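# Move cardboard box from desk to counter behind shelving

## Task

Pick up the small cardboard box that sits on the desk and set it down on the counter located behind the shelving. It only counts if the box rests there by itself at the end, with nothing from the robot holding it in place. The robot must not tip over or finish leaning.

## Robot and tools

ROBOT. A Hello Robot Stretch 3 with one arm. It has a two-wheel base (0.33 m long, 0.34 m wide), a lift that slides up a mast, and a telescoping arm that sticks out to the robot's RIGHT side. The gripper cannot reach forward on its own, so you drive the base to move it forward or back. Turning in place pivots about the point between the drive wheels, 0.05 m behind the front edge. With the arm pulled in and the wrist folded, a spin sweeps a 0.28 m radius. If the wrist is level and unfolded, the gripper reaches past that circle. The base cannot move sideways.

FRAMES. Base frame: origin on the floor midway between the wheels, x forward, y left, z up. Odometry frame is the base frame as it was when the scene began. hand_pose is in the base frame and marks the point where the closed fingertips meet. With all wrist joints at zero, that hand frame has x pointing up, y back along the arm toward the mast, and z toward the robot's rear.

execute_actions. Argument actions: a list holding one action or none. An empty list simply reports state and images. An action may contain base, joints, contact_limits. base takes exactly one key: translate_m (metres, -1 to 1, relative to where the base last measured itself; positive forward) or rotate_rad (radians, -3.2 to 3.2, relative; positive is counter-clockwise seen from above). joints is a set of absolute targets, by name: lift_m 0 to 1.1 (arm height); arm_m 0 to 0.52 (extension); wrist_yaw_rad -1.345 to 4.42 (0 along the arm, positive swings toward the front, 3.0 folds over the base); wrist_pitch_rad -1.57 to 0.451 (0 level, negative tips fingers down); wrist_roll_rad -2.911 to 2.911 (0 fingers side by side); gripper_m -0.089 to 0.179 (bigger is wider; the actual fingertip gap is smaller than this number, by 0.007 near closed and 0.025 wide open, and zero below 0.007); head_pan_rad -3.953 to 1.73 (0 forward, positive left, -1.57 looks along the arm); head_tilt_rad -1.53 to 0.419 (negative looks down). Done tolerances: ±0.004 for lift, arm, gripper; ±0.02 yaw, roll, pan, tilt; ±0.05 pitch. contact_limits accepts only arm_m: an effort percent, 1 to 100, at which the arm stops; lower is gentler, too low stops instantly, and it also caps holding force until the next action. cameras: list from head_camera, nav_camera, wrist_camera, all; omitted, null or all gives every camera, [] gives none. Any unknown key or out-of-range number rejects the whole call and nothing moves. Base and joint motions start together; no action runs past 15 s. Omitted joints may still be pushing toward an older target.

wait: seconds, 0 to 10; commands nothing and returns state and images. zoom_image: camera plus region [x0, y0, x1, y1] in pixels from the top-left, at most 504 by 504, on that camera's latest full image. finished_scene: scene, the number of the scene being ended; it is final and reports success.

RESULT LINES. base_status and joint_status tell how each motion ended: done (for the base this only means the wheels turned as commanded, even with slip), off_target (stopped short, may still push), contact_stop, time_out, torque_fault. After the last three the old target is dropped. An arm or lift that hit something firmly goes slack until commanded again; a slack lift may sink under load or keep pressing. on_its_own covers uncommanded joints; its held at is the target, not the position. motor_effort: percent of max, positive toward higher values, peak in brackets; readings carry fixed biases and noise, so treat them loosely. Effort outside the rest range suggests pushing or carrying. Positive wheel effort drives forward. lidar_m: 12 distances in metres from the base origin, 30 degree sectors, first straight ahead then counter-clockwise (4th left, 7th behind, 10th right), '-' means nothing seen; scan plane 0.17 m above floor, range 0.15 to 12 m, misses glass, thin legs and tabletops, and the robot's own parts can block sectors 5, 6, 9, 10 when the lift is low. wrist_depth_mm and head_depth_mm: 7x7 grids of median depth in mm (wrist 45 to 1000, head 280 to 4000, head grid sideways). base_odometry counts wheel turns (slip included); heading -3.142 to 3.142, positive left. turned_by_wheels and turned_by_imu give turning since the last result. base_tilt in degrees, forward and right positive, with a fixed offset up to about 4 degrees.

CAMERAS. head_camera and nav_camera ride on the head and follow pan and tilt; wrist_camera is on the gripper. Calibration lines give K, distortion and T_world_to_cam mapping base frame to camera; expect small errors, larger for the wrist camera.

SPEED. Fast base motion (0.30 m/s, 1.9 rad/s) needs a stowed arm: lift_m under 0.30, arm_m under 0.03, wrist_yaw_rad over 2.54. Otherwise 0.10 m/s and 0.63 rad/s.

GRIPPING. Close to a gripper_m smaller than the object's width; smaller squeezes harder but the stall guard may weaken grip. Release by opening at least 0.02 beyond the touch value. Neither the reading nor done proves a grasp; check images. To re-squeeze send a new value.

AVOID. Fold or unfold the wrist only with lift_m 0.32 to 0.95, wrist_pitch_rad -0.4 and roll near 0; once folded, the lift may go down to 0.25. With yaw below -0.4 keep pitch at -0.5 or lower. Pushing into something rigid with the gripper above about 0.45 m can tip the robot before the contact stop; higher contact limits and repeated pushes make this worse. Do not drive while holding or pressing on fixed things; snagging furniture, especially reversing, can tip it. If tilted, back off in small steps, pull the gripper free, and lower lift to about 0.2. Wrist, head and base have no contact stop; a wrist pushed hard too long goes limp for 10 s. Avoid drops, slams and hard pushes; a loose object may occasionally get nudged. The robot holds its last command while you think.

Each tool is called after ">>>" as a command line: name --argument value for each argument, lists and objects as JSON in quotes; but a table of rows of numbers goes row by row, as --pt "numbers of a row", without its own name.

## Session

>>> execute_actions --actions '[]'

Scene clock: 0.00 s.
base_odometry: x=+0.000 y=+0.000 heading=+0.000 (m, m, rad; odometry frame)
turned_by_wheels: +0.000 (rad since the last result)
turned_by_imu: +0.000 (rad since the last result)
base_tilt: forward=+2.1 right=+0.6 (deg)
lidar_m: 0.77 0.78 0.86 0.92 0.92 1.10 1.77 2.97 1.82 1.26 1.26 0.94
head_depth_mm: 901 890 887 880 877 869 863 / 857 856 847 845 837 831 826 / 821 815 812 809 802 797 793 / 786 785 775 772 770 766 761 / 743 738 742 737 735 726 723 / 749 746 736 736 731 730 724 / 720 716 714 711 706 704 702
base_status: not commanded
joint_positions: lift_m=+0.435 arm_m=-0.001 wrist_yaw_rad=+3.039 wrist_pitch_rad=-0.534 wrist_roll_rad=-0.020 gripper_m=+0.037 head_pan_rad=+0.014 head_tilt_rad=-0.016
joint_status: not commanded
motor_effort: left_wheel=+0 right_wheel=+1 lift_m=+23 arm_m=+0 wrist_yaw_rad=-1 wrist_pitch_rad=+6 wrist_roll_rad=+0 gripper_m=+0 head_pan_rad=+0 head_tilt_rad=+1 (%)
hand_pose: x=+0.0001 y=+0.0630 z=+0.4229 quat_wxyz=(+0.220, +0.684, +0.154, +0.678) (m; base frame)
wrist_depth_mm: - - 892 - - 799 646 / - - 962 - - 819 676 / 850 896 - - - 878 695 / 811 823 842 854 846 844 713 / 693 691 - 714 724 729 725 / 599 617 - 618 638 635 647 / 539 544 - 571 542 558 563
pictures: head_camera (sideways: a quarter turn clockwise sets it upright), nav_camera (sideways: a quarter turn counterclockwise sets it upright), wrist_camera
camera_calibration (this result's frames):
head_camera: T_world_to_cam=[[0.00413216, -0.00272584, -0.999988, 1.31632], [-0.0190905, 0.999814, -0.00280426, 0.00198345], [0.999809, 0.0191018, 0.00407935, -0.0520388], [0, 0, 0, 1]] pos_world=[0.0466275, 0.00259905, 1.31653]
nav_camera: T_world_to_cam=[[-0.0231954, 0.00022869, 0.999731, -1.26015], [0.025832, -0.999666, 0.000828022, 0.0470136], [0.999397, 0.0258443, 0.0231817, -0.0793727], [0, 0, 0, 1]] pos_world=[0.0488808, 0.0493374, 1.26161]
wrist_camera: T_world_to_cam=[[0.991894, -0.11694, 0.0497186, -0.0141231], [-0.0387325, -0.650884, -0.758189, 0.391852], [0.121024, 0.750117, -0.650137, 0.39472], [0, 0, 0, 1]] pos_world=[-0.0185846, -0.0426881, 0.554422]
Images, in order (width x height): head_camera 896x504, nav_camera 672x504, wrist_camera 644x364.

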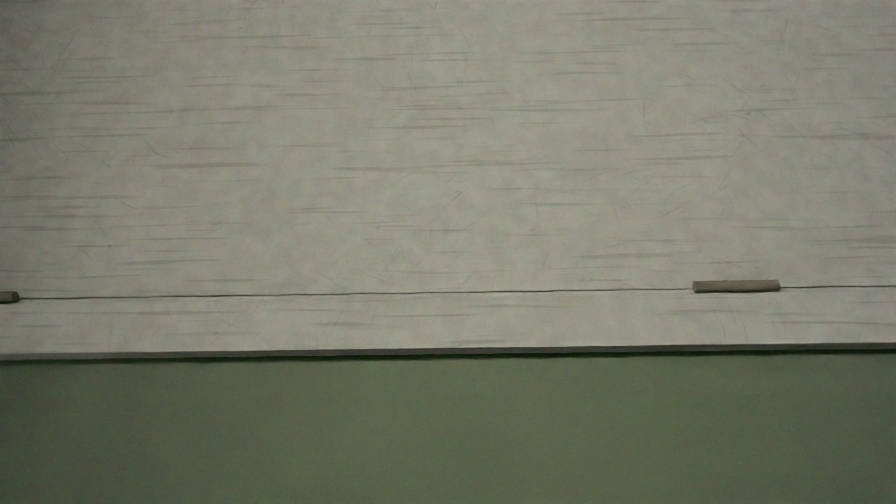

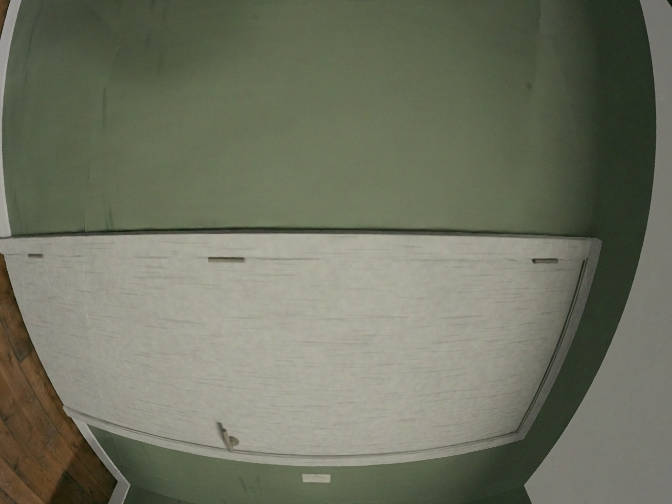

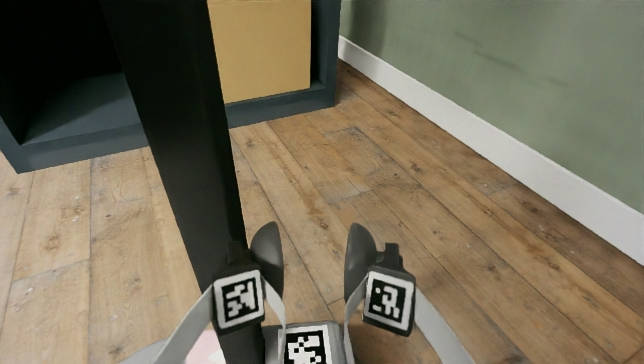

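>>> execute_actions --actions '[{"joints": {"head_pan_rad": -1.75, "head_tilt_rad": -0.5, "lift_m": 0.285, "wrist_pitch_rad": -0.4, "wrist_yaw_rad": 2.8}}]' --cameras '["head_camera", "nav_camera"]'

Scene clock: 5.23 s.
base_odometry: x=+0.000 y=+0.000 heading=+0.000 (m, m, rad; odometry frame)
turned_by_wheels: +0.000 (rad since the last result)
turned_by_imu: +0.001 (rad since the last result)
base_tilt: forward=+2.2 right=+0.6 (deg)
lidar_m: 0.77 0.78 0.86 0.93 0.92 1.10 1.76 2.97 1.82 1.26 1.26 0.94
head_depth_mm: 2068 2267 1763 2678 2157 1681 1373 / 1922 2094 1579 2450 2101 1676 1375 / 1827 1989 1433 2357 2149 1676 1379 / 1711 1861 1313 2188 2172 1677 1384 / 1624 1759 1324 2042 2102 1672 1386 / 1538 1645 1330 1922 2038 1694 1388 / 1461 1567 1340 1790 1943 1632 1356
base_status: not commanded
joint_positions: lift_m=+0.285 arm_m=-0.001 wrist_yaw_rad=+2.802 wrist_pitch_rad=-0.422 wrist_roll_rad=-0.020 gripper_m=+0.037 head_pan_rad=-1.743 head_tilt_rad=-0.494
joint_status: all done
motor_effort: left_wheel=+0(0) right_wheel=+0(1) lift_m=+19(22) arm_m=+0(0) wrist_yaw_rad=-2(3) wrist_pitch_rad=+11(11) wrist_roll_rad=+0(0) gripper_m=+0(0) head_pan_rad=-3(30) head_tilt_rad=-2(21) (%)
hand_pose: x=+0.0534 y=+0.0668 z=+0.2970 quat_wxyz=(+0.263, +0.700, +0.032, +0.663) (m; base frame)
wrist_depth_mm: 707 795 971 - 830 684 590 / 759 836 - - 877 708 610 / - 857 923 947 884 757 633 / - 727 731 740 739 720 651 / - 591 612 614 615 619 618 / 482 503 520 509 528 525 517 / 438 - - 443 436 449 451
pictures: head_camera (sideways: a quarter turn clockwise sets it upright), nav_camera (sideways: a quarter turn counterclockwise sets it upright)
camera_calibration (this result's frames):
head_camera: T_world_to_cam=[[0.0753366, 0.449919, -0.889886, 1.17195], [0.986225, -0.16541, -0.00013769, -0.0076215], [-0.147258, -0.877617, -0.456183, 0.554026], [0, 0, 0, 1]] pos_world=[0.000810652, -0.0423214, 1.29564]
nav_camera: T_world_to_cam=[[-0.0746115, -0.432714, 0.898439, -1.12736], [-0.987041, 0.160397, -0.00471775, 0.0604109], [-0.142066, -0.887148, -0.439074, 0.529264], [0, 0, 0, 1]] pos_world=[0.0507041, -0.0279791, 1.24554]
Images, in order (width x height): head_camera 896x504, nav_camera 672x504.

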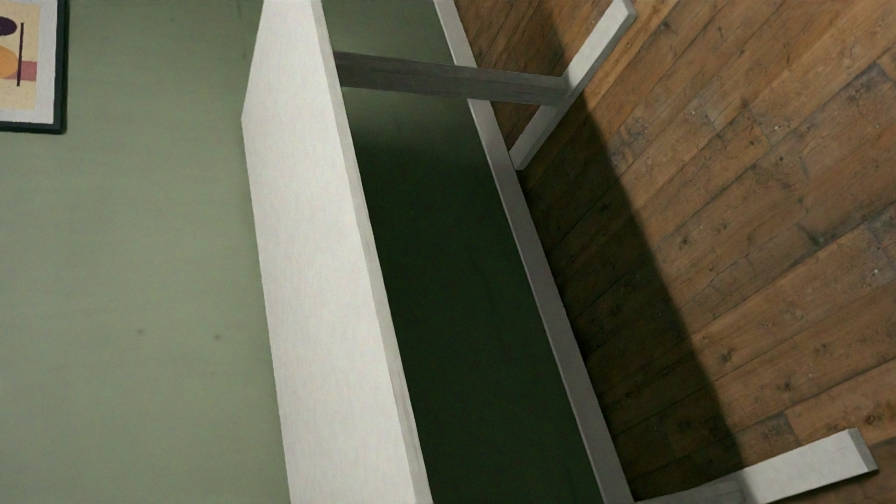

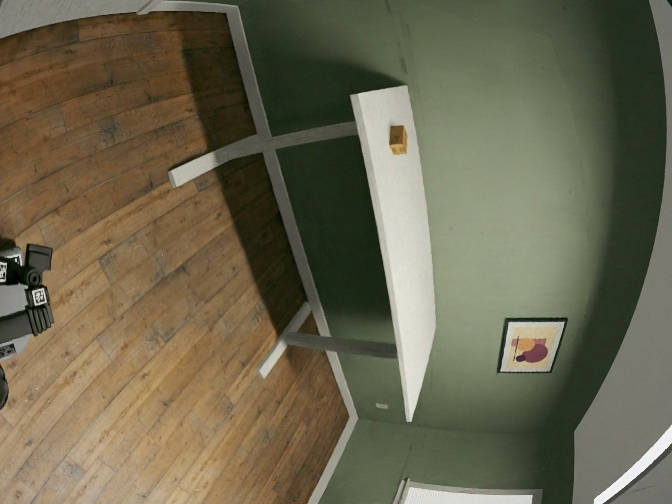

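>>> zoom_image --camera "nav_camera" --region '[340, 70, 450, 180]'

Region (340, 70, 450, 180) of nav_camera's 672x504 image, scaled by 4.582, with more detail than that image has.

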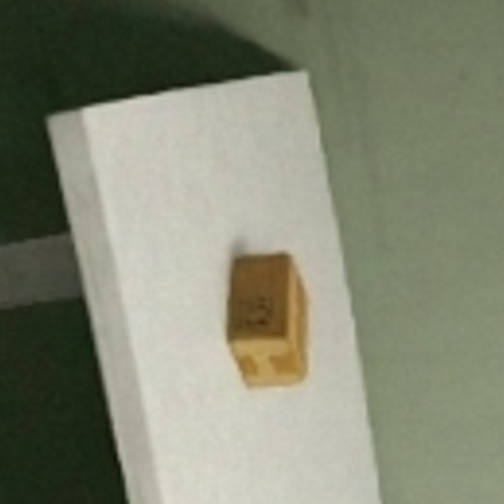

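>>> execute_actions --actions '[{"base": {"rotate_rad": 1.08}, "joints": {"head_pan_rad": -2.45, "head_tilt_rad": -0.5}}]' --cameras '["head_camera", "nav_camera"]'

Scene clock: 39.53 s.
base_odometry: x=+0.000 y=+0.000 heading=+1.080 (m, m, rad; odometry frame)
turned_by_wheels: +1.080 (rad since the last result)
turned_by_imu: +1.089 (rad since the last result)
base_tilt: forward=+2.1 right=+0.6 (deg)
lidar_m: 0.87 0.92 0.92 1.11 1.77 2.97 1.83 1.26 1.26 0.93 0.77 0.78
head_depth_mm: 1566 1711 1281 2021 2133 1660 1375 / 1540 1670 1286 1971 2105 1680 1372 / 1524 1634 1302 1944 2079 1675 1376 / 1488 1598 1196 1911 2042 1687 1383 / 1459 1572 1315 1415 1952 1653 1389 / 1440 1548 1644 1820 1982 1696 1390 / 1418 1517 1640 1802 1954 1700 1382
base_status: done
joint_positions: lift_m=+0.285 arm_m=-0.001 wrist_yaw_rad=+2.801 wrist_pitch_rad=-0.422 wrist_roll_rad=-0.020 gripper_m=+0.037 head_pan_rad=-2.443 head_tilt_rad=-0.495
joint_status: all done
motor_effort: left_wheel=-3(13) right_wheel=+3(8) lift_m=+19(19) arm_m=+0(0) wrist_yaw_rad=-1(2) wrist_pitch_rad=+11(11) wrist_roll_rad=+0(0) gripper_m=+0(0) head_pan_rad=-3(29) head_tilt_rad=-3(4) (%)
hand_pose: x=+0.0535 y=+0.0668 z=+0.2970 quat_wxyz=(+0.263, +0.700, +0.032, +0.663) (m; base frame)
wrist_depth_mm: - - - - - 754 709 / - - - - - 799 749 / - 911 932 978 909 850 801 / - 732 723 742 745 752 775 / - 589 617 611 614 625 630 / 476 504 521 513 524 517 528 / 436 - - 441 432 453 452
pictures: head_camera (sideways: a quarter turn clockwise sets it upright), nav_camera (sideways: a quarter turn counterclockwise sets it upright)
camera_calibration (this result's frames):
head_camera: T_world_to_cam=[[0.348319, 0.296136, -0.889369, 1.16961], [0.647536, -0.762034, -0.000131091, -0.00556408], [-0.677769, -0.575853, -0.45719, 0.558572], [0, 0, 0, 1]] pos_world=[-0.0252123, -0.0289485, 1.29559]
nav_camera: T_world_to_cam=[[-0.336684, -0.283453, 0.897941, -1.12511], [-0.651387, 0.758731, -0.0047301, 0.0583795], [-0.679955, -0.5865, -0.44009, 0.533867], [0, 0, 0, 1]] pos_world=[0.0222255, -0.0500977, 1.24551]
Images, in order (width x height): head_camera 896x504, nav_camera 672x504.

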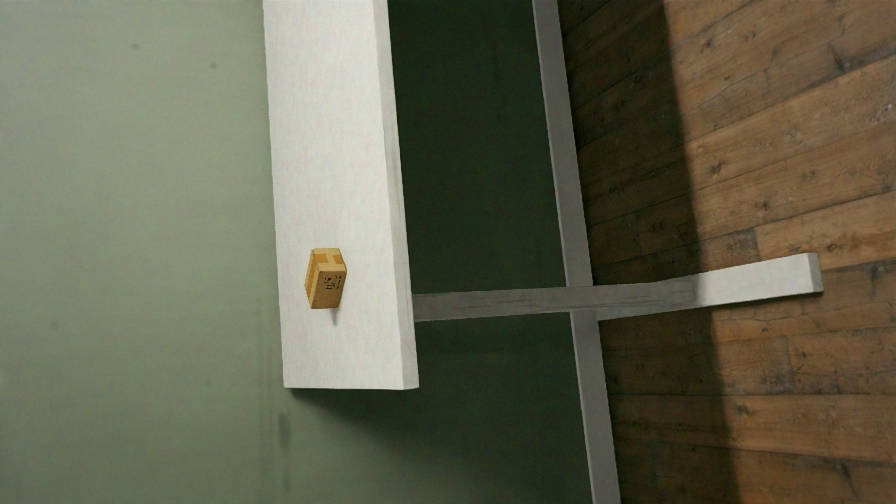

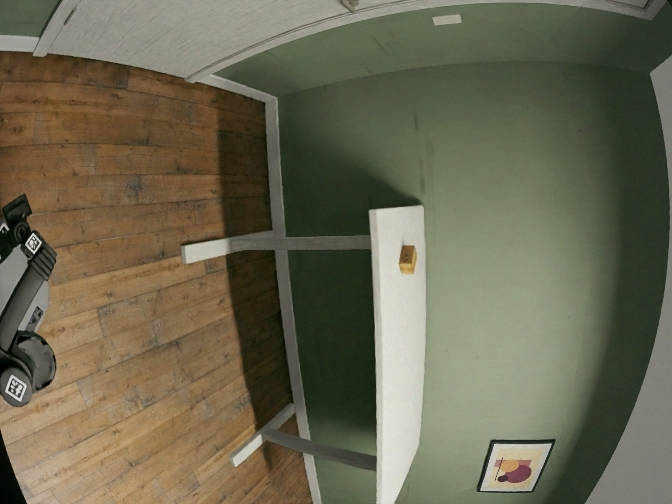

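>>> zoom_image --camera "head_camera" --region '[280, 230, 380, 330]'

Region (280, 230, 380, 330) of head_camera's 896x504 image, scaled by 5.040, with more detail than that image has.

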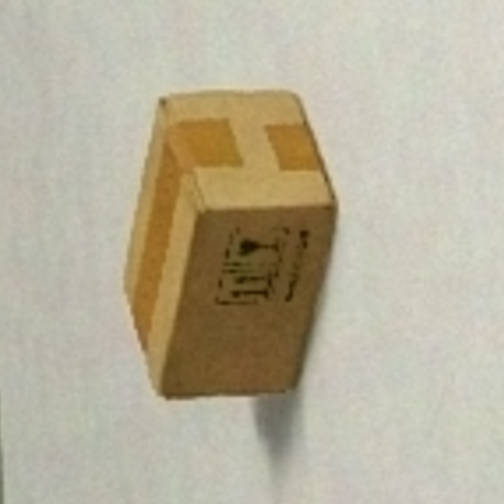

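>>> execute_actions --actions '[{"base": {"translate_m": -0.865}, "joints": {"lift_m": 1.005, "wrist_yaw_rad": 0.0, "arm_m": 0.1, "head_pan_rad": -3.9, "head_tilt_rad": -0.5}}]'

Scene clock: 71.03 s.
base_odometry: x=-0.408 y=-0.763 heading=+1.080 (m, m, rad; odometry frame)
turned_by_wheels: +0.000 (rad since the last result)
turned_by_imu: -0.002 (rad since the last result)
base_tilt: forward=+2.0 right=+0.6 (deg)
lidar_m: 1.59 1.48 1.46 1.70 2.33 2.31 0.96 1.14 1.14 0.87 1.42 1.42
head_depth_mm: - - - - - - - / 2048 2197 - - - - - / 2058 2191 - - - - - / 2001 - - - - - - / 2000 - - - - - - / 1994 - - - - - - / 1968 - - - - - -
base_status: done
joint_positions: lift_m=+1.005 arm_m=+0.100 wrist_yaw_rad=+0.001 wrist_pitch_rad=-0.421 wrist_roll_rad=-0.019 gripper_m=+0.037 head_pan_rad=-3.893 head_tilt_rad=-0.495
joint_status: all done
motor_effort: left_wheel=-1(16) right_wheel=+2(5) lift_m=+27(30) arm_m=+3(5) wrist_yaw_rad=-1(4) wrist_pitch_rad=+10(11) wrist_roll_rad=+0(0) gripper_m=+1(0) head_pan_rad=-4(32) head_tilt_rad=-2(3) (%)
hand_pose: x=-0.0213 y=-0.4687 z=+1.0167 quat_wxyz=(+0.698, +0.150, -0.684, -0.146) (m; base frame)
wrist_depth_mm: 897 - - - 832 712 617 / 926 - - 623 648 666 626 / 931 422 434 421 452 458 471 / - 343 334 339 347 351 357 / - - 282 279 282 285 288 / - - 256 232 240 238 239 / - - - 201 199 206 207
pictures: head_camera (sideways: a quarter turn clockwise sets it upright), nav_camera (sideways: a quarter turn counterclockwise sets it upright), wrist_camera
camera_calibration (this result's frames):
head_camera: T_world_to_cam=[[0.336271, -0.310263, -0.88919, 1.16945], [-0.678297, -0.734788, -0.000128803, 0.00252055], [-0.653326, 0.603178, -0.457538, 0.558876], [0, 0, 0, 1]] pos_world=[-0.0264148, 0.0275872, 1.29557]
nav_camera: T_world_to_cam=[[-0.322279, 0.300246, 0.897769, -1.12498], [0.674554, 0.73821, -0.00473437, 0.0502968], [-0.664164, 0.604067, -0.440442, 0.534229], [0, 0, 0, 1]] pos_world=[-0.0416687, -0.0220701, 1.2455]
wrist_camera: T_world_to_cam=[[-0.998681, 0.0188317, 0.0477607, -0.0612909], [-0.0289437, 0.561834, -0.826744, 1.1334], [-0.0424025, -0.827036, -0.560548, 0.348367], [0, 0, 0, 1]] pos_world=[-0.0136336, -0.347516, 1.13523]
Images, in order (width x height): head_camera 896x504, nav_camera 672x504, wrist_camera 644x364.

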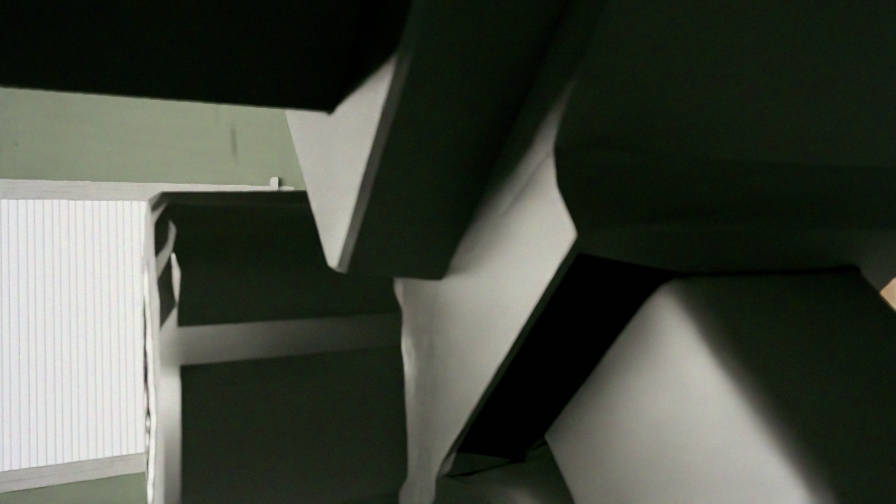

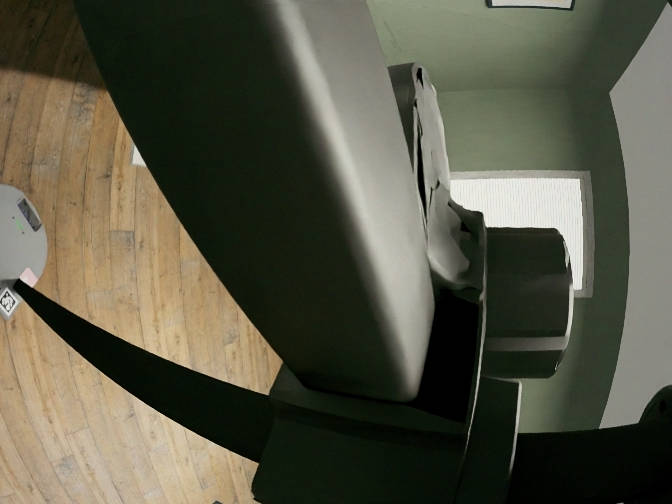

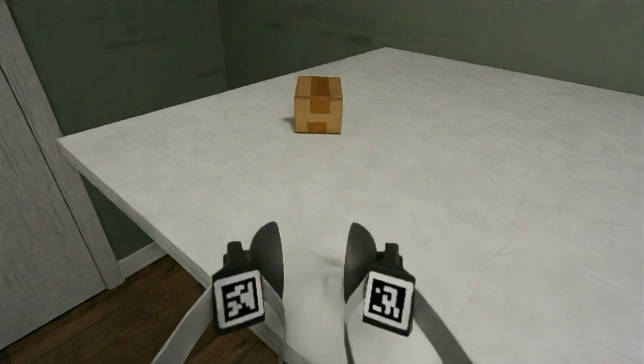

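>>> zoom_image --camera "wrist_camera" --region '[270, 55, 370, 155]'

Region (270, 55, 370, 155) of wrist_camera's 644x364 image, scaled by 5.040.

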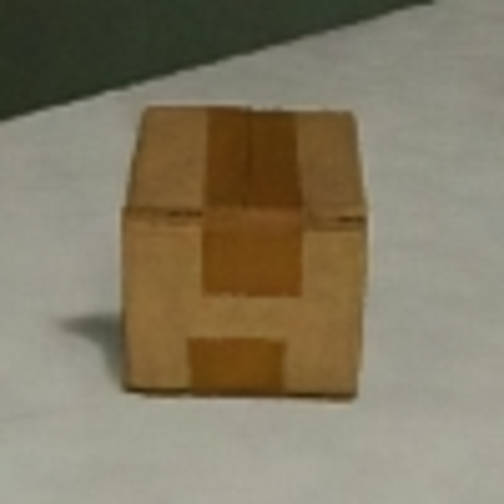

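>>> execute_actions --actions '[{"base": {"translate_m": -0.006}, "joints": {"lift_m": 0.964, "arm_m": 0.408, "gripper_m": 0.125, "head_pan_rad": 0.85, "head_tilt_rad": -0.5}}]'

Scene clock: 90.40 s.
base_odometry: x=-0.411 y=-0.768 heading=+1.080 (m, m, rad; odometry frame)
turned_by_wheels: +0.000 (rad since the last result)
turned_by_imu: +0.001 (rad since the last result)
base_tilt: forward=+2.1 right=+0.7 (deg)
lidar_m: 1.60 1.49 1.46 1.70 2.33 2.31 0.96 1.14 1.13 0.87 1.42 1.42
head_depth_mm: 1671 1605 1559 1651 1866 1680 1374 / 1626 1756 1773 1812 2028 1677 1377 / 3107 1806 1864 1928 1994 1678 1369 / 3133 3179 3063 2844 2003 1677 1374 / 1600 1766 1907 1870 1786 1682 1380 / 1629 1719 1899 1873 1802 1688 1388 / 1609 1358 1915 1881 1888 1689 1386
base_status: done
joint_positions: lift_m=+0.964 arm_m=+0.408 wrist_yaw_rad=+0.000 wrist_pitch_rad=-0.421 wrist_roll_rad=-0.019 gripper_m=+0.125 head_pan_rad=+0.843 head_tilt_rad=-0.495
joint_status: all done
motor_effort: left_wheel=-3(8) right_wheel=+2(4) lift_m=+19(24) arm_m=+3(3) wrist_yaw_rad=+0(1) wrist_pitch_rad=+10(10) wrist_roll_rad=+0(0) gripper_m=+0(87) head_pan_rad=+1(30) head_tilt_rad=-2(2) (%)
hand_pose: x=-0.0215 y=-0.7767 z=+0.9762 quat_wxyz=(+0.698, +0.150, -0.684, -0.147) (m; base frame)
wrist_depth_mm: 767 895 895 731 599 515 451 / 809 951 - 749 514 511 463 / 842 - 363 344 355 360 366 / 847 259 259 176 271 274 279 / 209 214 206 144 219 223 225 / 177 - 170 133 179 190 189 / 158 151 151 149 159 156 162
pictures: head_camera (sideways: a quarter turn clockwise sets it upright), nav_camera (sideways: a quarter turn counterclockwise sets it upright), wrist_camera
camera_calibration (this result's frames):
head_camera: T_world_to_cam=[[-0.302348, -0.343405, -0.88919, 1.17335], [-0.750384, 0.661003, -0.000128803, 0.00296028], [0.587801, 0.667195, -0.457538, 0.551306], [0, 0, 0, 1]] pos_world=[0.0329226, 0.0331484, 1.29557]
nav_camera: T_world_to_cam=[[0.29266, 0.329183, 0.897769, -1.12873], [0.753718, -0.657181, -0.00473437, 0.0498139], [0.588438, 0.67805, -0.440442, 0.526588], [0, 0, 0, 1]] pos_world=[-0.0170764, 0.0472418, 1.2455]
wrist_camera: T_world_to_cam=[[-0.998664, 0.0197361, 0.0477583, -0.0530535], [-0.0284378, 0.561767, -0.826807, 1.273], [-0.0431469, -0.82706, -0.560455, 0.0708084], [0, 0, 0, 1]] pos_world=[-0.0137262, -0.655518, 1.09474]
Images, in order (width x height): head_camera 896x504, nav_camera 672x504, wrist_camera 644x364.

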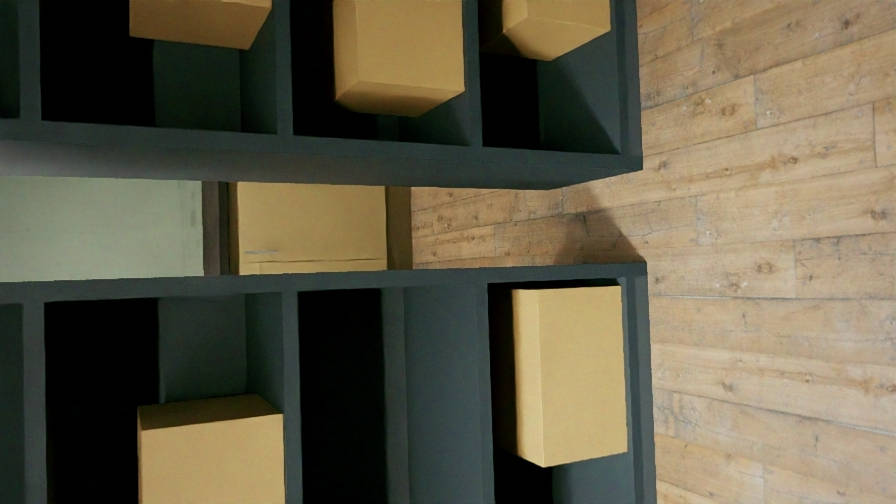

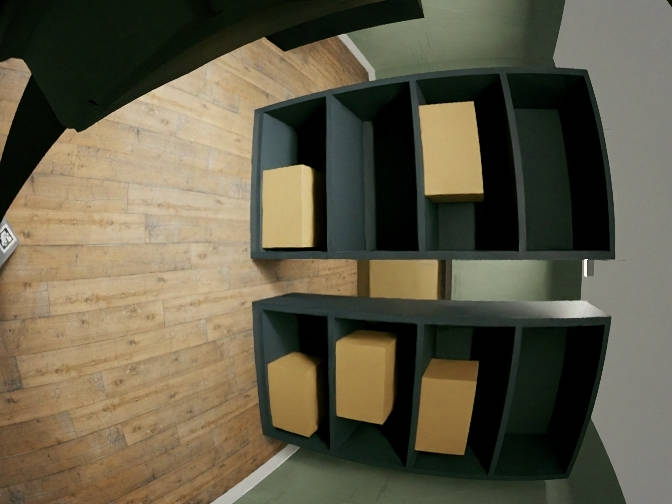

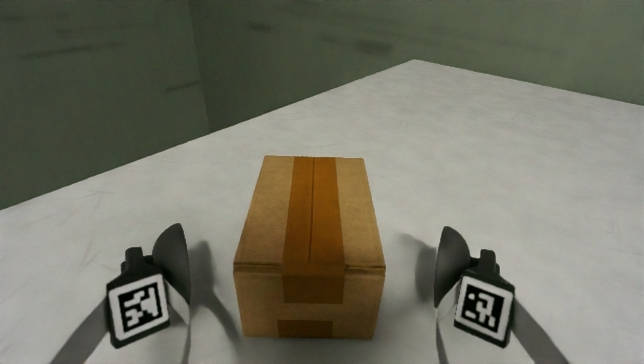

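>>> execute_actions --actions '[{"joints": {"gripper_m": 0.024, "arm_m": 0.412, "lift_m": 0.962, "head_pan_rad": 1.35}}]' --cameras '["head_camera", "wrist_camera"]'

Scene clock: 97.90 s.
base_odometry: x=-0.411 y=-0.768 heading=+1.080 (m, m, rad; odometry frame)
turned_by_wheels: +0.000 (rad since the last result)
turned_by_imu: +0.001 (rad since the last result)
base_tilt: forward=+2.0 right=+0.7 (deg)
lidar_m: 1.60 1.49 1.46 1.70 2.32 2.31 0.96 1.14 1.13 0.87 1.43 1.42
head_depth_mm: 1615 1422 1873 1838 1705 1677 1374 / 1669 1394 1954 1872 1780 1676 1381 / 1758 1456 2041 1969 1940 1672 1369 / 1648 1677 1930 1966 2026 1687 1377 / 1512 3809 - 2854 2080 1678 1378 / 3416 3479 3788 2875 2161 1701 1385 / 2983 2943 2122 2341 2160 1698 1391
base_status: not commanded
joint_positions: lift_m=+0.962 arm_m=+0.412 wrist_yaw_rad=+0.000 wrist_pitch_rad=-0.421 wrist_roll_rad=-0.019 gripper_m=+0.025 head_pan_rad=+1.343 head_tilt_rad=-0.495
joint_status: all done
motor_effort: left_wheel=-2(3) right_wheel=+2(2) lift_m=+19(17) arm_m=+3(2) wrist_yaw_rad=+0(0) wrist_pitch_rad=+10(10) wrist_roll_rad=+1(0) gripper_m=-20(96) head_pan_rad=+3(23) head_tilt_rad=-2(2) (%)
hand_pose: x=-0.0215 y=-0.7807 z=+0.9742 quat_wxyz=(+0.698, +0.150, -0.684, -0.147) (m; base frame)
wrist_depth_mm: 768 905 892 720 596 514 450 / 820 945 - 758 498 511 463 / 831 - 336 342 348 354 365 / 839 256 258 173 268 272 275 / 206 208 206 140 217 219 222 / 175 177 127 127 129 184 186 / 151 153 149 146 153 159 160
pictures: head_camera (sideways: a quarter turn clockwise sets it upright), wrist_camera
camera_calibration (this result's frames):
head_camera: T_world_to_cam=[[-0.100714, -0.446316, -0.88919, 1.17212], [-0.975417, 0.220365, -0.000128802, 0.00433299], [0.196004, 0.867318, -0.457539, 0.553696], [0, 0, 0, 1]] pos_world=[0.0137483, 0.0419496, 1.29557]
wrist_camera: T_world_to_cam=[[-0.998664, 0.0197345, 0.047757, -0.052878], [-0.0284378, 0.561764, -0.826808, 1.27358], [-0.0431448, -0.827062, -0.560453, 0.0663712], [0, 0, 0, 1]] pos_world=[-0.013726, -0.659515, 1.09273]
Images, in order (width x height): head_camera 896x504, wrist_camera 644x364.

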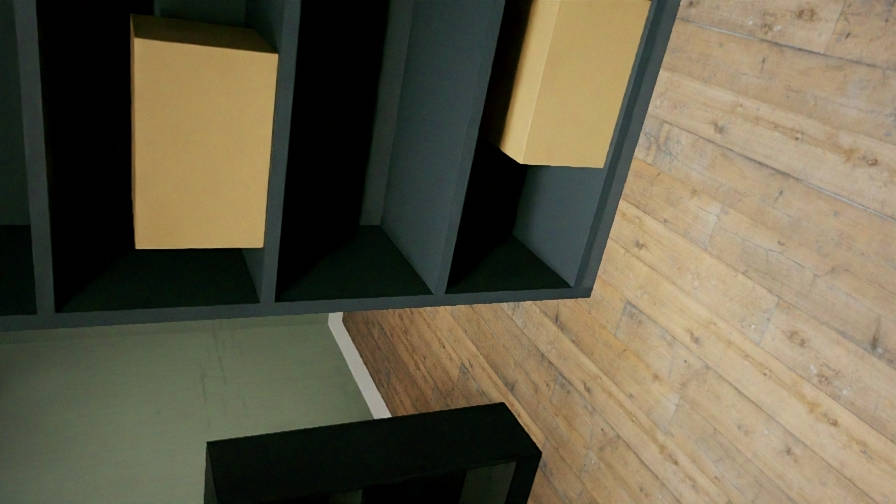

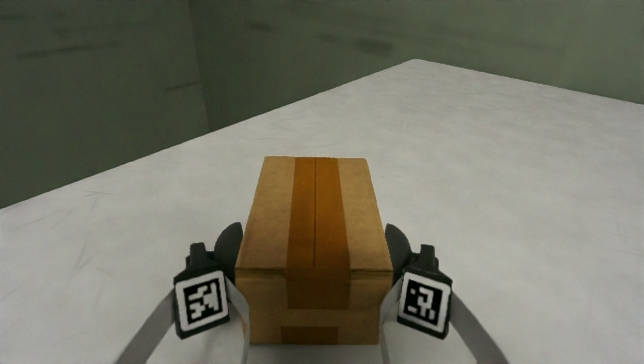

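>>> execute_actions --actions '[{"joints": {"lift_m": 0.992}}]' --cameras '["wrist_camera"]'

>>> execute_actions --actions '[{"base": {"rotate_rad": 1.68}, "joints": {"arm_m": 0.0, "wrist_yaw_rad": 1.5, "head_pan_rad": 0.0, "head_tilt_rad": -0.6}}]'

Scene clock: 127.90 s.
base_odometry: x=-0.411 y=-0.768 heading=+1.080 (m, m, rad; odometry frame)
turned_by_wheels: +0.000 (rad since the last result)
turned_by_imu: +0.001 (rad since the last result)
base_tilt: forward=+2.3 right=+0.7 (deg)
lidar_m: 1.60 1.49 1.46 1.70 2.31 2.31 0.96 1.14 1.13 0.87 1.43 1.42
head_depth_mm: 1605 1416 1857 1845 1701 1678 1374 / 1678 1390 1955 1862 1771 1672 1377 / 1742 1452 2064 1977 1950 1674 1383 / 1651 1660 1915 1970 2011 1679 1383 / 1506 3882 - 2840 2086 1695 1379 / 3392 3530 3783 2857 2165 1698 1387 / 2952 3001 2120 2372 2179 1699 1399
base_status: not commanded
joint_positions: lift_m=+0.992 arm_m=+0.412 wrist_yaw_rad=+0.000 wrist_pitch_rad=-0.425 wrist_roll_rad=-0.019 gripper_m=+0.025 head_pan_rad=+1.343 head_tilt_rad=-0.495
joint_status: all done
motor_effort: left_wheel=-2(2) right_wheel=+2(1) lift_m=+28(29) arm_m=+3(3) wrist_yaw_rad=-1(1) wrist_pitch_rad=+12(12) wrist_roll_rad=+0(0) gripper_m=-19(19) head_pan_rad=+2(2) head_tilt_rad=-2(2) (%)
hand_pose: x=-0.0215 y=-0.7803 z=+1.0029 quat_wxyz=(+0.698, +0.151, -0.684, -0.148) (m; base frame)
wrist_depth_mm: 778 903 907 715 595 514 451 / 809 967 - 781 598 531 476 / 833 - - 402 415 422 427 / 904 - 306 175 317 324 326 / 254 249 245 141 257 263 263 / 207 210 126 127 129 219 223 / 181 182 178 145 183 190 191
pictures: wrist_camera
camera_calibration (this result's frames):
wrist_camera: T_world_to_cam=[[-0.998664, 0.019565, 0.047828, -0.05446], [-0.0284405, 0.564661, -0.824833, 1.29733], [-0.0431445, -0.825091, -0.56335, 0.0872604], [0, 0, 0, 1]] pos_world=[-0.0137258, -0.659486, 1.12184]
Images, in order (width x height): wrist_camera 644x364.

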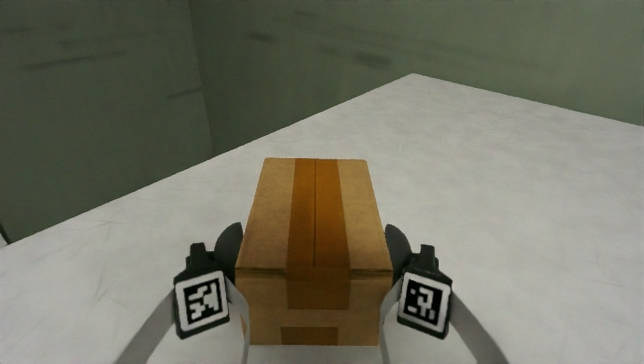

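Scene clock: 132.13 s.
base_odometry: x=-0.411 y=-0.768 heading=+2.760 (m, m, rad; odometry frame)
turned_by_wheels: +1.680 (rad since the last result)
turned_by_imu: +1.698 (rad since the last result)
base_tilt: forward=+2.3 right=+0.4 (deg)
lidar_m: 1.71 2.31 2.21 0.96 1.13 1.13 0.87 1.42 1.43 1.68 1.46 1.48
head_depth_mm: 1462 1593 1798 2072 1876 1536 1295 / 3489 3918 3364 2283 1912 1544 1295 / 3165 3399 3397 2498 1900 1548 1292 / 2804 2103 2309 2410 1897 1547 1295 / 2568 2586 2858 2498 1906 1538 1299 / 2382 2580 2801 2514 1914 1545 1304 / 2241 2386 2545 2535 1938 1569 1294
base_status: done
joint_positions: lift_m=+0.992 arm_m=+0.000 wrist_yaw_rad=+1.500 wrist_pitch_rad=-0.425 wrist_roll_rad=-0.020 gripper_m=+0.025 head_pan_rad=+0.007 head_tilt_rad=-0.593
joint_status: all done
motor_effort: left_wheel=-4(10) right_wheel=+2(9) lift_m=+28(28) arm_m=-3(5) wrist_yaw_rad=+0(2) wrist_pitch_rad=+12(12) wrist_roll_rad=+0(0) gripper_m=-19(19) head_pan_rad=-3(30) head_tilt_rad=-3(10) (%)
hand_pose: x=+0.2016 y=-0.1611 z=+1.0028 quat_wxyz=(+0.612, +0.577, -0.398, +0.368) (m; base frame)
wrist_depth_mm: - - - - - - - / - - - - - - - / - - - - - - - / - - - 175 - - - / - - - 141 - - - / - - 127 127 129 - - / - - - 145 - - -
pictures: head_camera (sideways: a quarter turn clockwise sets it upright), nav_camera (sideways: a quarter turn counterclockwise sets it upright), wrist_camera
camera_calibration (this result's frames):
head_camera: T_world_to_cam=[[-0.541885, -0.00661614, -0.840426, 1.11121], [-0.0128903, 0.999917, 0.00043964, -0.00227847], [0.840354, 0.0110716, -0.541925, 0.659564], [0, 0, 0, 1]] pos_world=[0.0478538, 0.0023278, 1.29133]
nav_camera: T_world_to_cam=[[0.525755, 0.00427149, 0.850625, -1.06866], [0.0174641, -0.999831, -0.00577345, 0.0556571], [0.850457, 0.0178908, -0.52574, 0.635978], [0, 0, 0, 1]] pos_world=[0.0200113, 0.0488344, 1.24371]
wrist_camera: T_world_to_cam=[[-0.0901373, -0.99478, 0.0478387, -0.190367], [-0.565282, 0.0115551, -0.824817, 0.97315], [0.819959, -0.101389, -0.563372, 0.550364], [0, 0, 0, 1]] pos_world=[0.0816688, -0.144817, 1.12184]
Images, in order (width x height): head_camera 896x504, nav_camera 672x504, wrist_camera 644x364.

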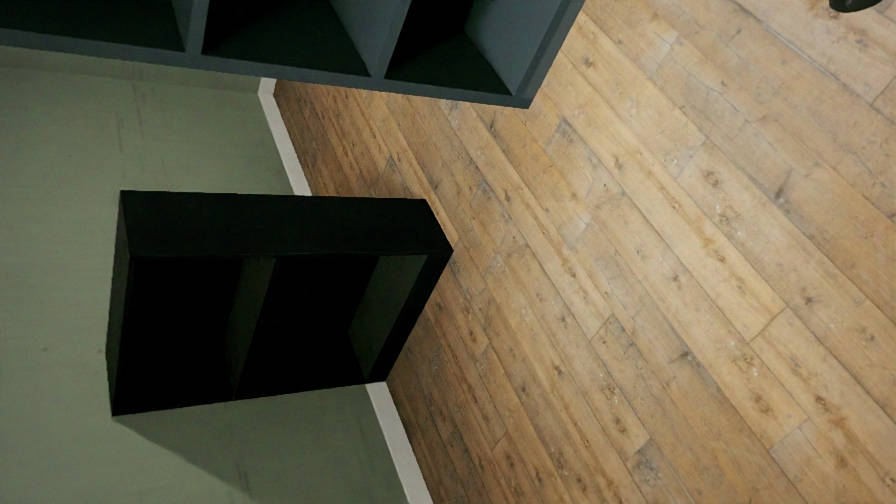

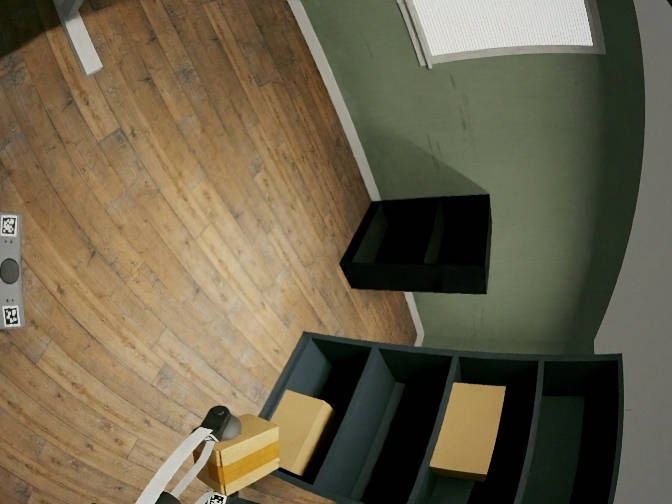

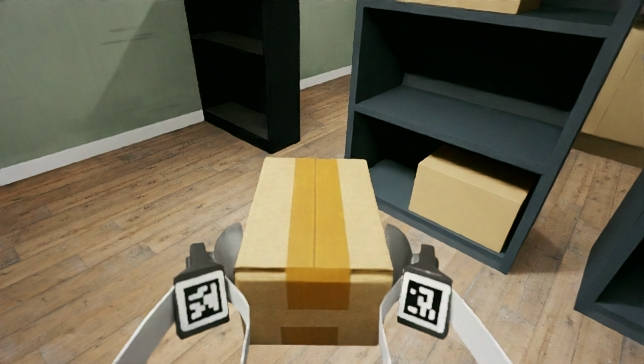

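>>> execute_actions --actions '[{"base": {"translate_m": 0.74}, "joints": {"lift_m": 0.285, "wrist_yaw_rad": 2.65, "head_pan_rad": -0.2, "head_tilt_rad": -0.75}}]' --cameras '["head_camera", "wrist_camera"]'

Scene clock: 146.07 s.
base_odometry: x=-1.097 y=-0.492 heading=+2.760 (m, m, rad; odometry frame)
turned_by_wheels: +0.000 (rad since the last result)
turned_by_imu: +0.007 (rad since the last result)
base_tilt: forward=+2.0 right=+0.6 (deg)
lidar_m: 1.36 1.78 1.78 1.88 1.20 1.64 1.60 1.95 1.88 1.09 0.97 1.01
head_depth_mm: 858 936 1274 1249 1526 1379 1199 / 3003 3184 2384 1335 1511 1382 1197 / 3142 3411 2580 2023 1645 1381 1197 / 2826 3146 2641 2017 1648 1392 1202 / 1356 1457 1624 1830 1648 1392 1208 / 1234 1388 1935 1901 1657 1399 1200 / 1611 1737 2152 1977 1655 1393 1210
base_status: done
joint_positions: lift_m=+0.285 arm_m=+0.000 wrist_yaw_rad=+2.649 wrist_pitch_rad=-0.426 wrist_roll_rad=-0.020 gripper_m=+0.025 head_pan_rad=-0.193 head_tilt_rad=-0.742
joint_status: all done
motor_effort: left_wheel=-3(13) right_wheel=+3(8) lift_m=+19(29) arm_m=-3(3) wrist_yaw_rad=+1(1) wrist_pitch_rad=+12(13) wrist_roll_rad=+1(1) gripper_m=-19(20) head_pan_rad=-3(14) head_tilt_rad=-3(13) (%)
hand_pose: x=+0.0844 y=+0.0516 z=+0.2962 quat_wxyz=(+0.314, +0.700, -0.020, +0.641) (m; base frame)
wrist_depth_mm: - - - - - - - / - - - - - - - / 893 902 948 929 - - - / 705 705 725 175 752 751 769 / 587 586 581 141 611 610 628 / 500 500 126 127 129 520 519 / - - 144 145 432 447 453
pictures: head_camera (sideways: a quarter turn clockwise sets it upright), wrist_camera
camera_calibration (this result's frames):
head_camera: T_world_to_cam=[[-0.648942, 0.124061, -0.750655, 0.99484], [0.186324, 0.982487, 0.00129852, -0.00461168], [0.73767, -0.139023, -0.660693, 0.814696], [0, 0, 0, 1]] pos_world=[0.0454757, -0.00562879, 1.28505]
wrist_camera: T_world_to_cam=[[0.870563, -0.489724, 0.0478576, -0.0626954], [-0.242435, -0.511527, -0.824358, 0.32119], [0.428188, 0.706053, -0.564043, 0.261469], [0, 0, 0, 1]] pos_world=[0.0204898, -0.0510176, 0.415256]
Images, in order (width x height): head_camera 896x504, wrist_camera 644x364.

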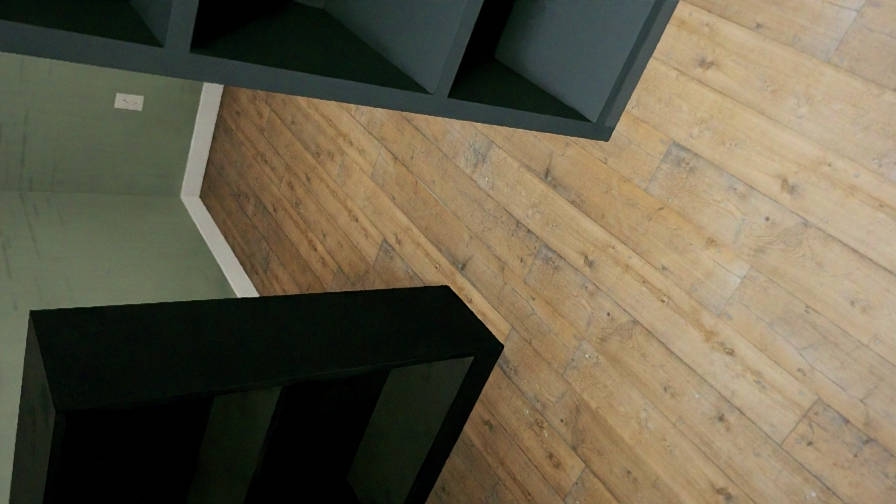

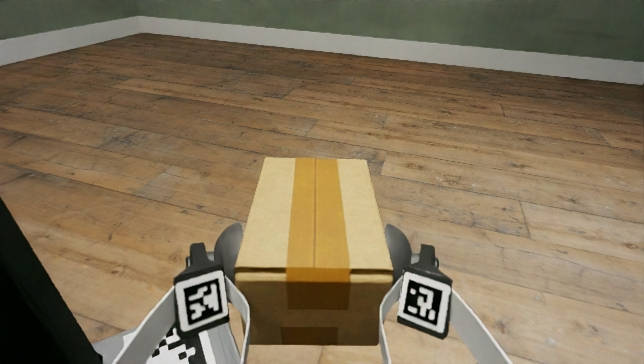

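>>> execute_actions --actions '[{"base": {"translate_m": 0.98}, "joints": {"head_pan_rad": -0.8, "head_tilt_rad": -1.0}}]' --cameras '["head_camera", "nav_camera"]'

Scene clock: 157.63 s.
base_odometry: x=-2.007 y=-0.127 heading=+2.759 (m, m, rad; odometry frame)
turned_by_wheels: +0.000 (rad since the last result)
turned_by_imu: +0.008 (rad since the last result)
base_tilt: forward=+2.1 right=+0.4 (deg)
lidar_m: 0.39 1.08 1.08 1.27 2.28 1.94 2.58 2.68 0.81 0.45 0.72 0.51
head_depth_mm: 1757 2053 1831 1128 1137 1147 1119 / 1758 2065 1835 1586 1393 1243 1156 / 1788 2067 1843 1579 1394 1246 1156 / 2319 2193 1830 1590 1392 1241 1122 / 2342 2196 1836 1590 1400 1247 1128 / 2346 2211 1849 1594 1311 1182 1124 / 2339 2197 1850 804 799 1121 1138
base_status: done
joint_positions: lift_m=+0.285 arm_m=+0.000 wrist_yaw_rad=+2.649 wrist_pitch_rad=-0.426 wrist_roll_rad=-0.020 gripper_m=+0.025 head_pan_rad=-0.793 head_tilt_rad=-0.988
joint_status: all done
motor_effort: left_wheel=-3(10) right_wheel=+3(6) lift_m=+19(19) arm_m=-2(3) wrist_yaw_rad=+1(0) wrist_pitch_rad=+12(12) wrist_roll_rad=+0(0) gripper_m=-20(19) head_pan_rad=-3(28) head_tilt_rad=-4(16) (%)
hand_pose: x=+0.0844 y=+0.0516 z=+0.2962 quat_wxyz=(+0.314, +0.700, -0.020, +0.641) (m; base frame)
wrist_depth_mm: - - - - 948 880 800 / - - - - - 941 858 / 901 903 920 955 - 850 772 / 708 713 723 175 769 712 589 / 584 589 580 141 602 593 484 / 503 501 127 127 129 515 414 / - - 144 144 433 451 362
pictures: head_camera (sideways: a quarter turn clockwise sets it upright), nav_camera (sideways: a quarter turn counterclockwise sets it upright)
camera_calibration (this result's frames):
head_camera: T_world_to_cam=[[-0.579845, 0.585253, -0.566796, 0.754842], [0.709096, 0.705107, 0.00264691, -0.00955543], [0.401201, -0.400378, -0.823854, 1.02893], [0, 0, 0, 1]] pos_world=[0.0316611, -0.0230767, 1.27555]
nav_camera: T_world_to_cam=[[0.57056, -0.578998, 0.582428, -0.7194], [-0.707538, -0.706614, -0.0093312, 0.0647075], [0.416954, -0.406766, -0.812829, 1.01203], [0, 0, 0, 1]] pos_world=[0.0342738, 0.0408515, 1.24221]
Images, in order (width x height): head_camera 896x504, nav_camera 672x504.

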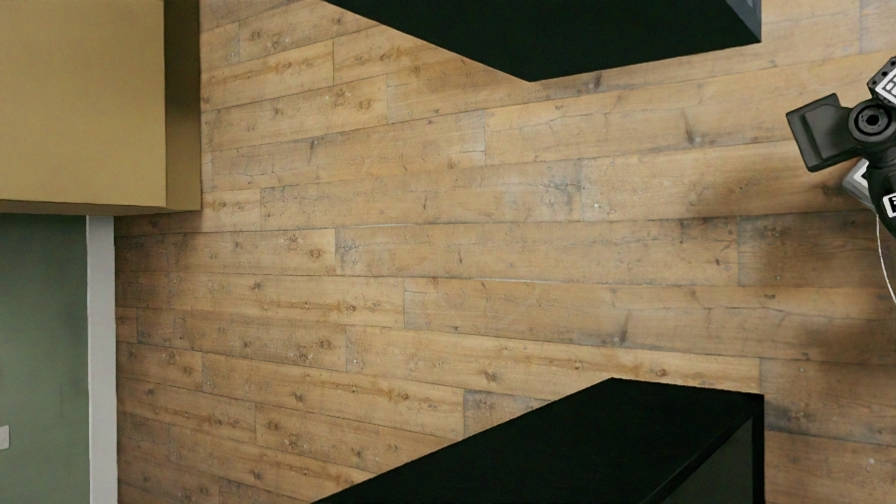

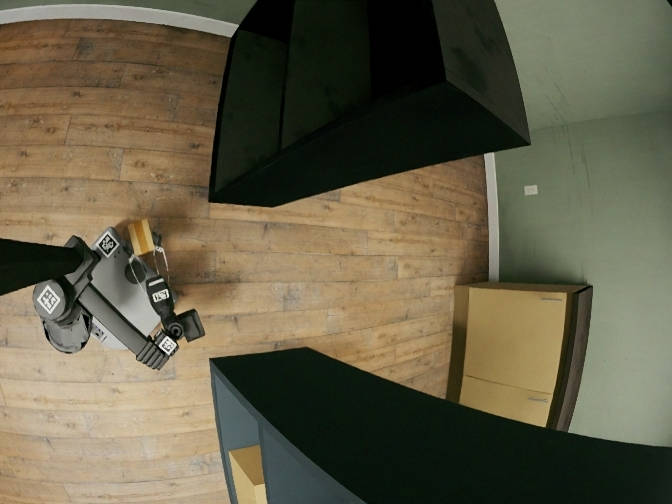

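>>> execute_actions --actions '[{"base": {"rotate_rad": -0.825}, "joints": {"head_pan_rad": 0.0, "head_tilt_rad": -1.0}}]' --cameras '["head_camera", "nav_camera"]'

Scene clock: 170.70 s.
base_odometry: x=-2.007 y=-0.127 heading=+1.934 (m, m, rad; odometry frame)
turned_by_wheels: -0.825 (rad since the last result)
turned_by_imu: -0.831 (rad since the last result)
base_tilt: forward=+2.2 right=+0.5 (deg)
lidar_m: 1.85 0.39 0.40 1.08 1.11 1.52 2.31 1.95 2.77 1.19 0.45 0.49
head_depth_mm: 1785 2042 1780 1046 1065 1135 1122 / 1779 2076 1848 1587 1361 1243 1123 / 1777 2081 1829 1583 1395 1243 1125 / 2277 2129 1822 1591 1391 1240 1120 / 2319 2221 1843 1599 1400 1246 1131 / 2323 2195 1835 1592 1373 1208 1125 / 2304 2213 1838 932 851 965 1132
base_status: done
joint_positions: lift_m=+0.285 arm_m=+0.000 wrist_yaw_rad=+2.649 wrist_pitch_rad=-0.426 wrist_roll_rad=-0.020 gripper_m=+0.025 head_pan_rad=-0.007 head_tilt_rad=-0.988
joint_status: all done
motor_effort: left_wheel=+3(16) right_wheel=-2(6) lift_m=+19(19) arm_m=-3(3) wrist_yaw_rad=+0(0) wrist_pitch_rad=+12(12) wrist_roll_rad=+0(0) gripper_m=-19(19) head_pan_rad=+2(29) head_tilt_rad=-4(4) (%)
hand_pose: x=+0.0844 y=+0.0516 z=+0.2962 quat_wxyz=(+0.314, +0.700, -0.020, +0.641) (m; base frame)
wrist_depth_mm: 822 896 - 932 388 456 - / 869 944 - 940 425 515 - / 878 908 883 721 469 892 - / 704 699 724 174 537 729 783 / 586 589 576 142 588 619 625 / 505 502 126 127 129 518 522 / - - 144 144 435 449 450
pictures: head_camera (sideways: a quarter turn clockwise sets it upright), nav_camera (sideways: a quarter turn counterclockwise sets it upright)
camera_calibration (this result's frames):
head_camera: T_world_to_cam=[[-0.823963, 0.00300394, -0.566636, 0.756123], [0.00182473, 0.999995, 0.00264792, -0.00524237], [0.566641, 0.00114783, -0.823964, 1.02806], [0, 0, 0, 1]] pos_world=[0.0404852, 0.00179096, 1.27555]
nav_camera: T_world_to_cam=[[0.812979, -0.00515734, 0.58227, -0.720674], [0.000340713, -0.999956, -0.00933263, 0.0603913], [0.582293, 0.00778562, -0.812942, 1.01117], [0, 0, 0, 1]] pos_world=[-0.0029247, 0.0487993, 1.24221]
Images, in order (width x height): head_camera 896x504, nav_camera 672x504.

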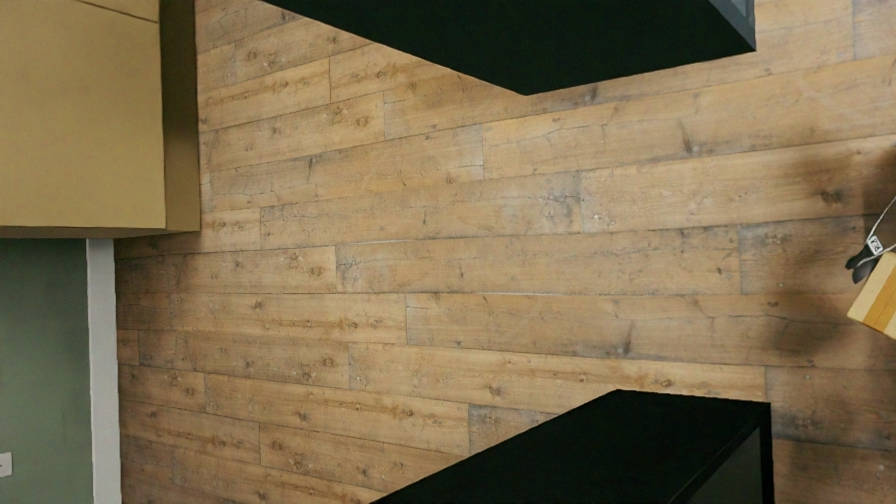

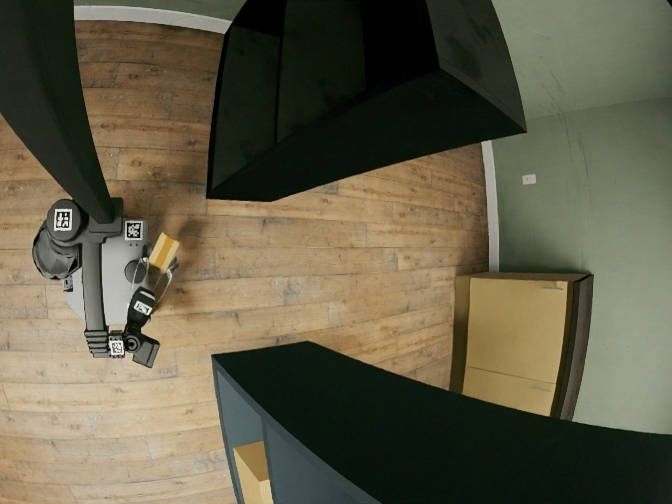

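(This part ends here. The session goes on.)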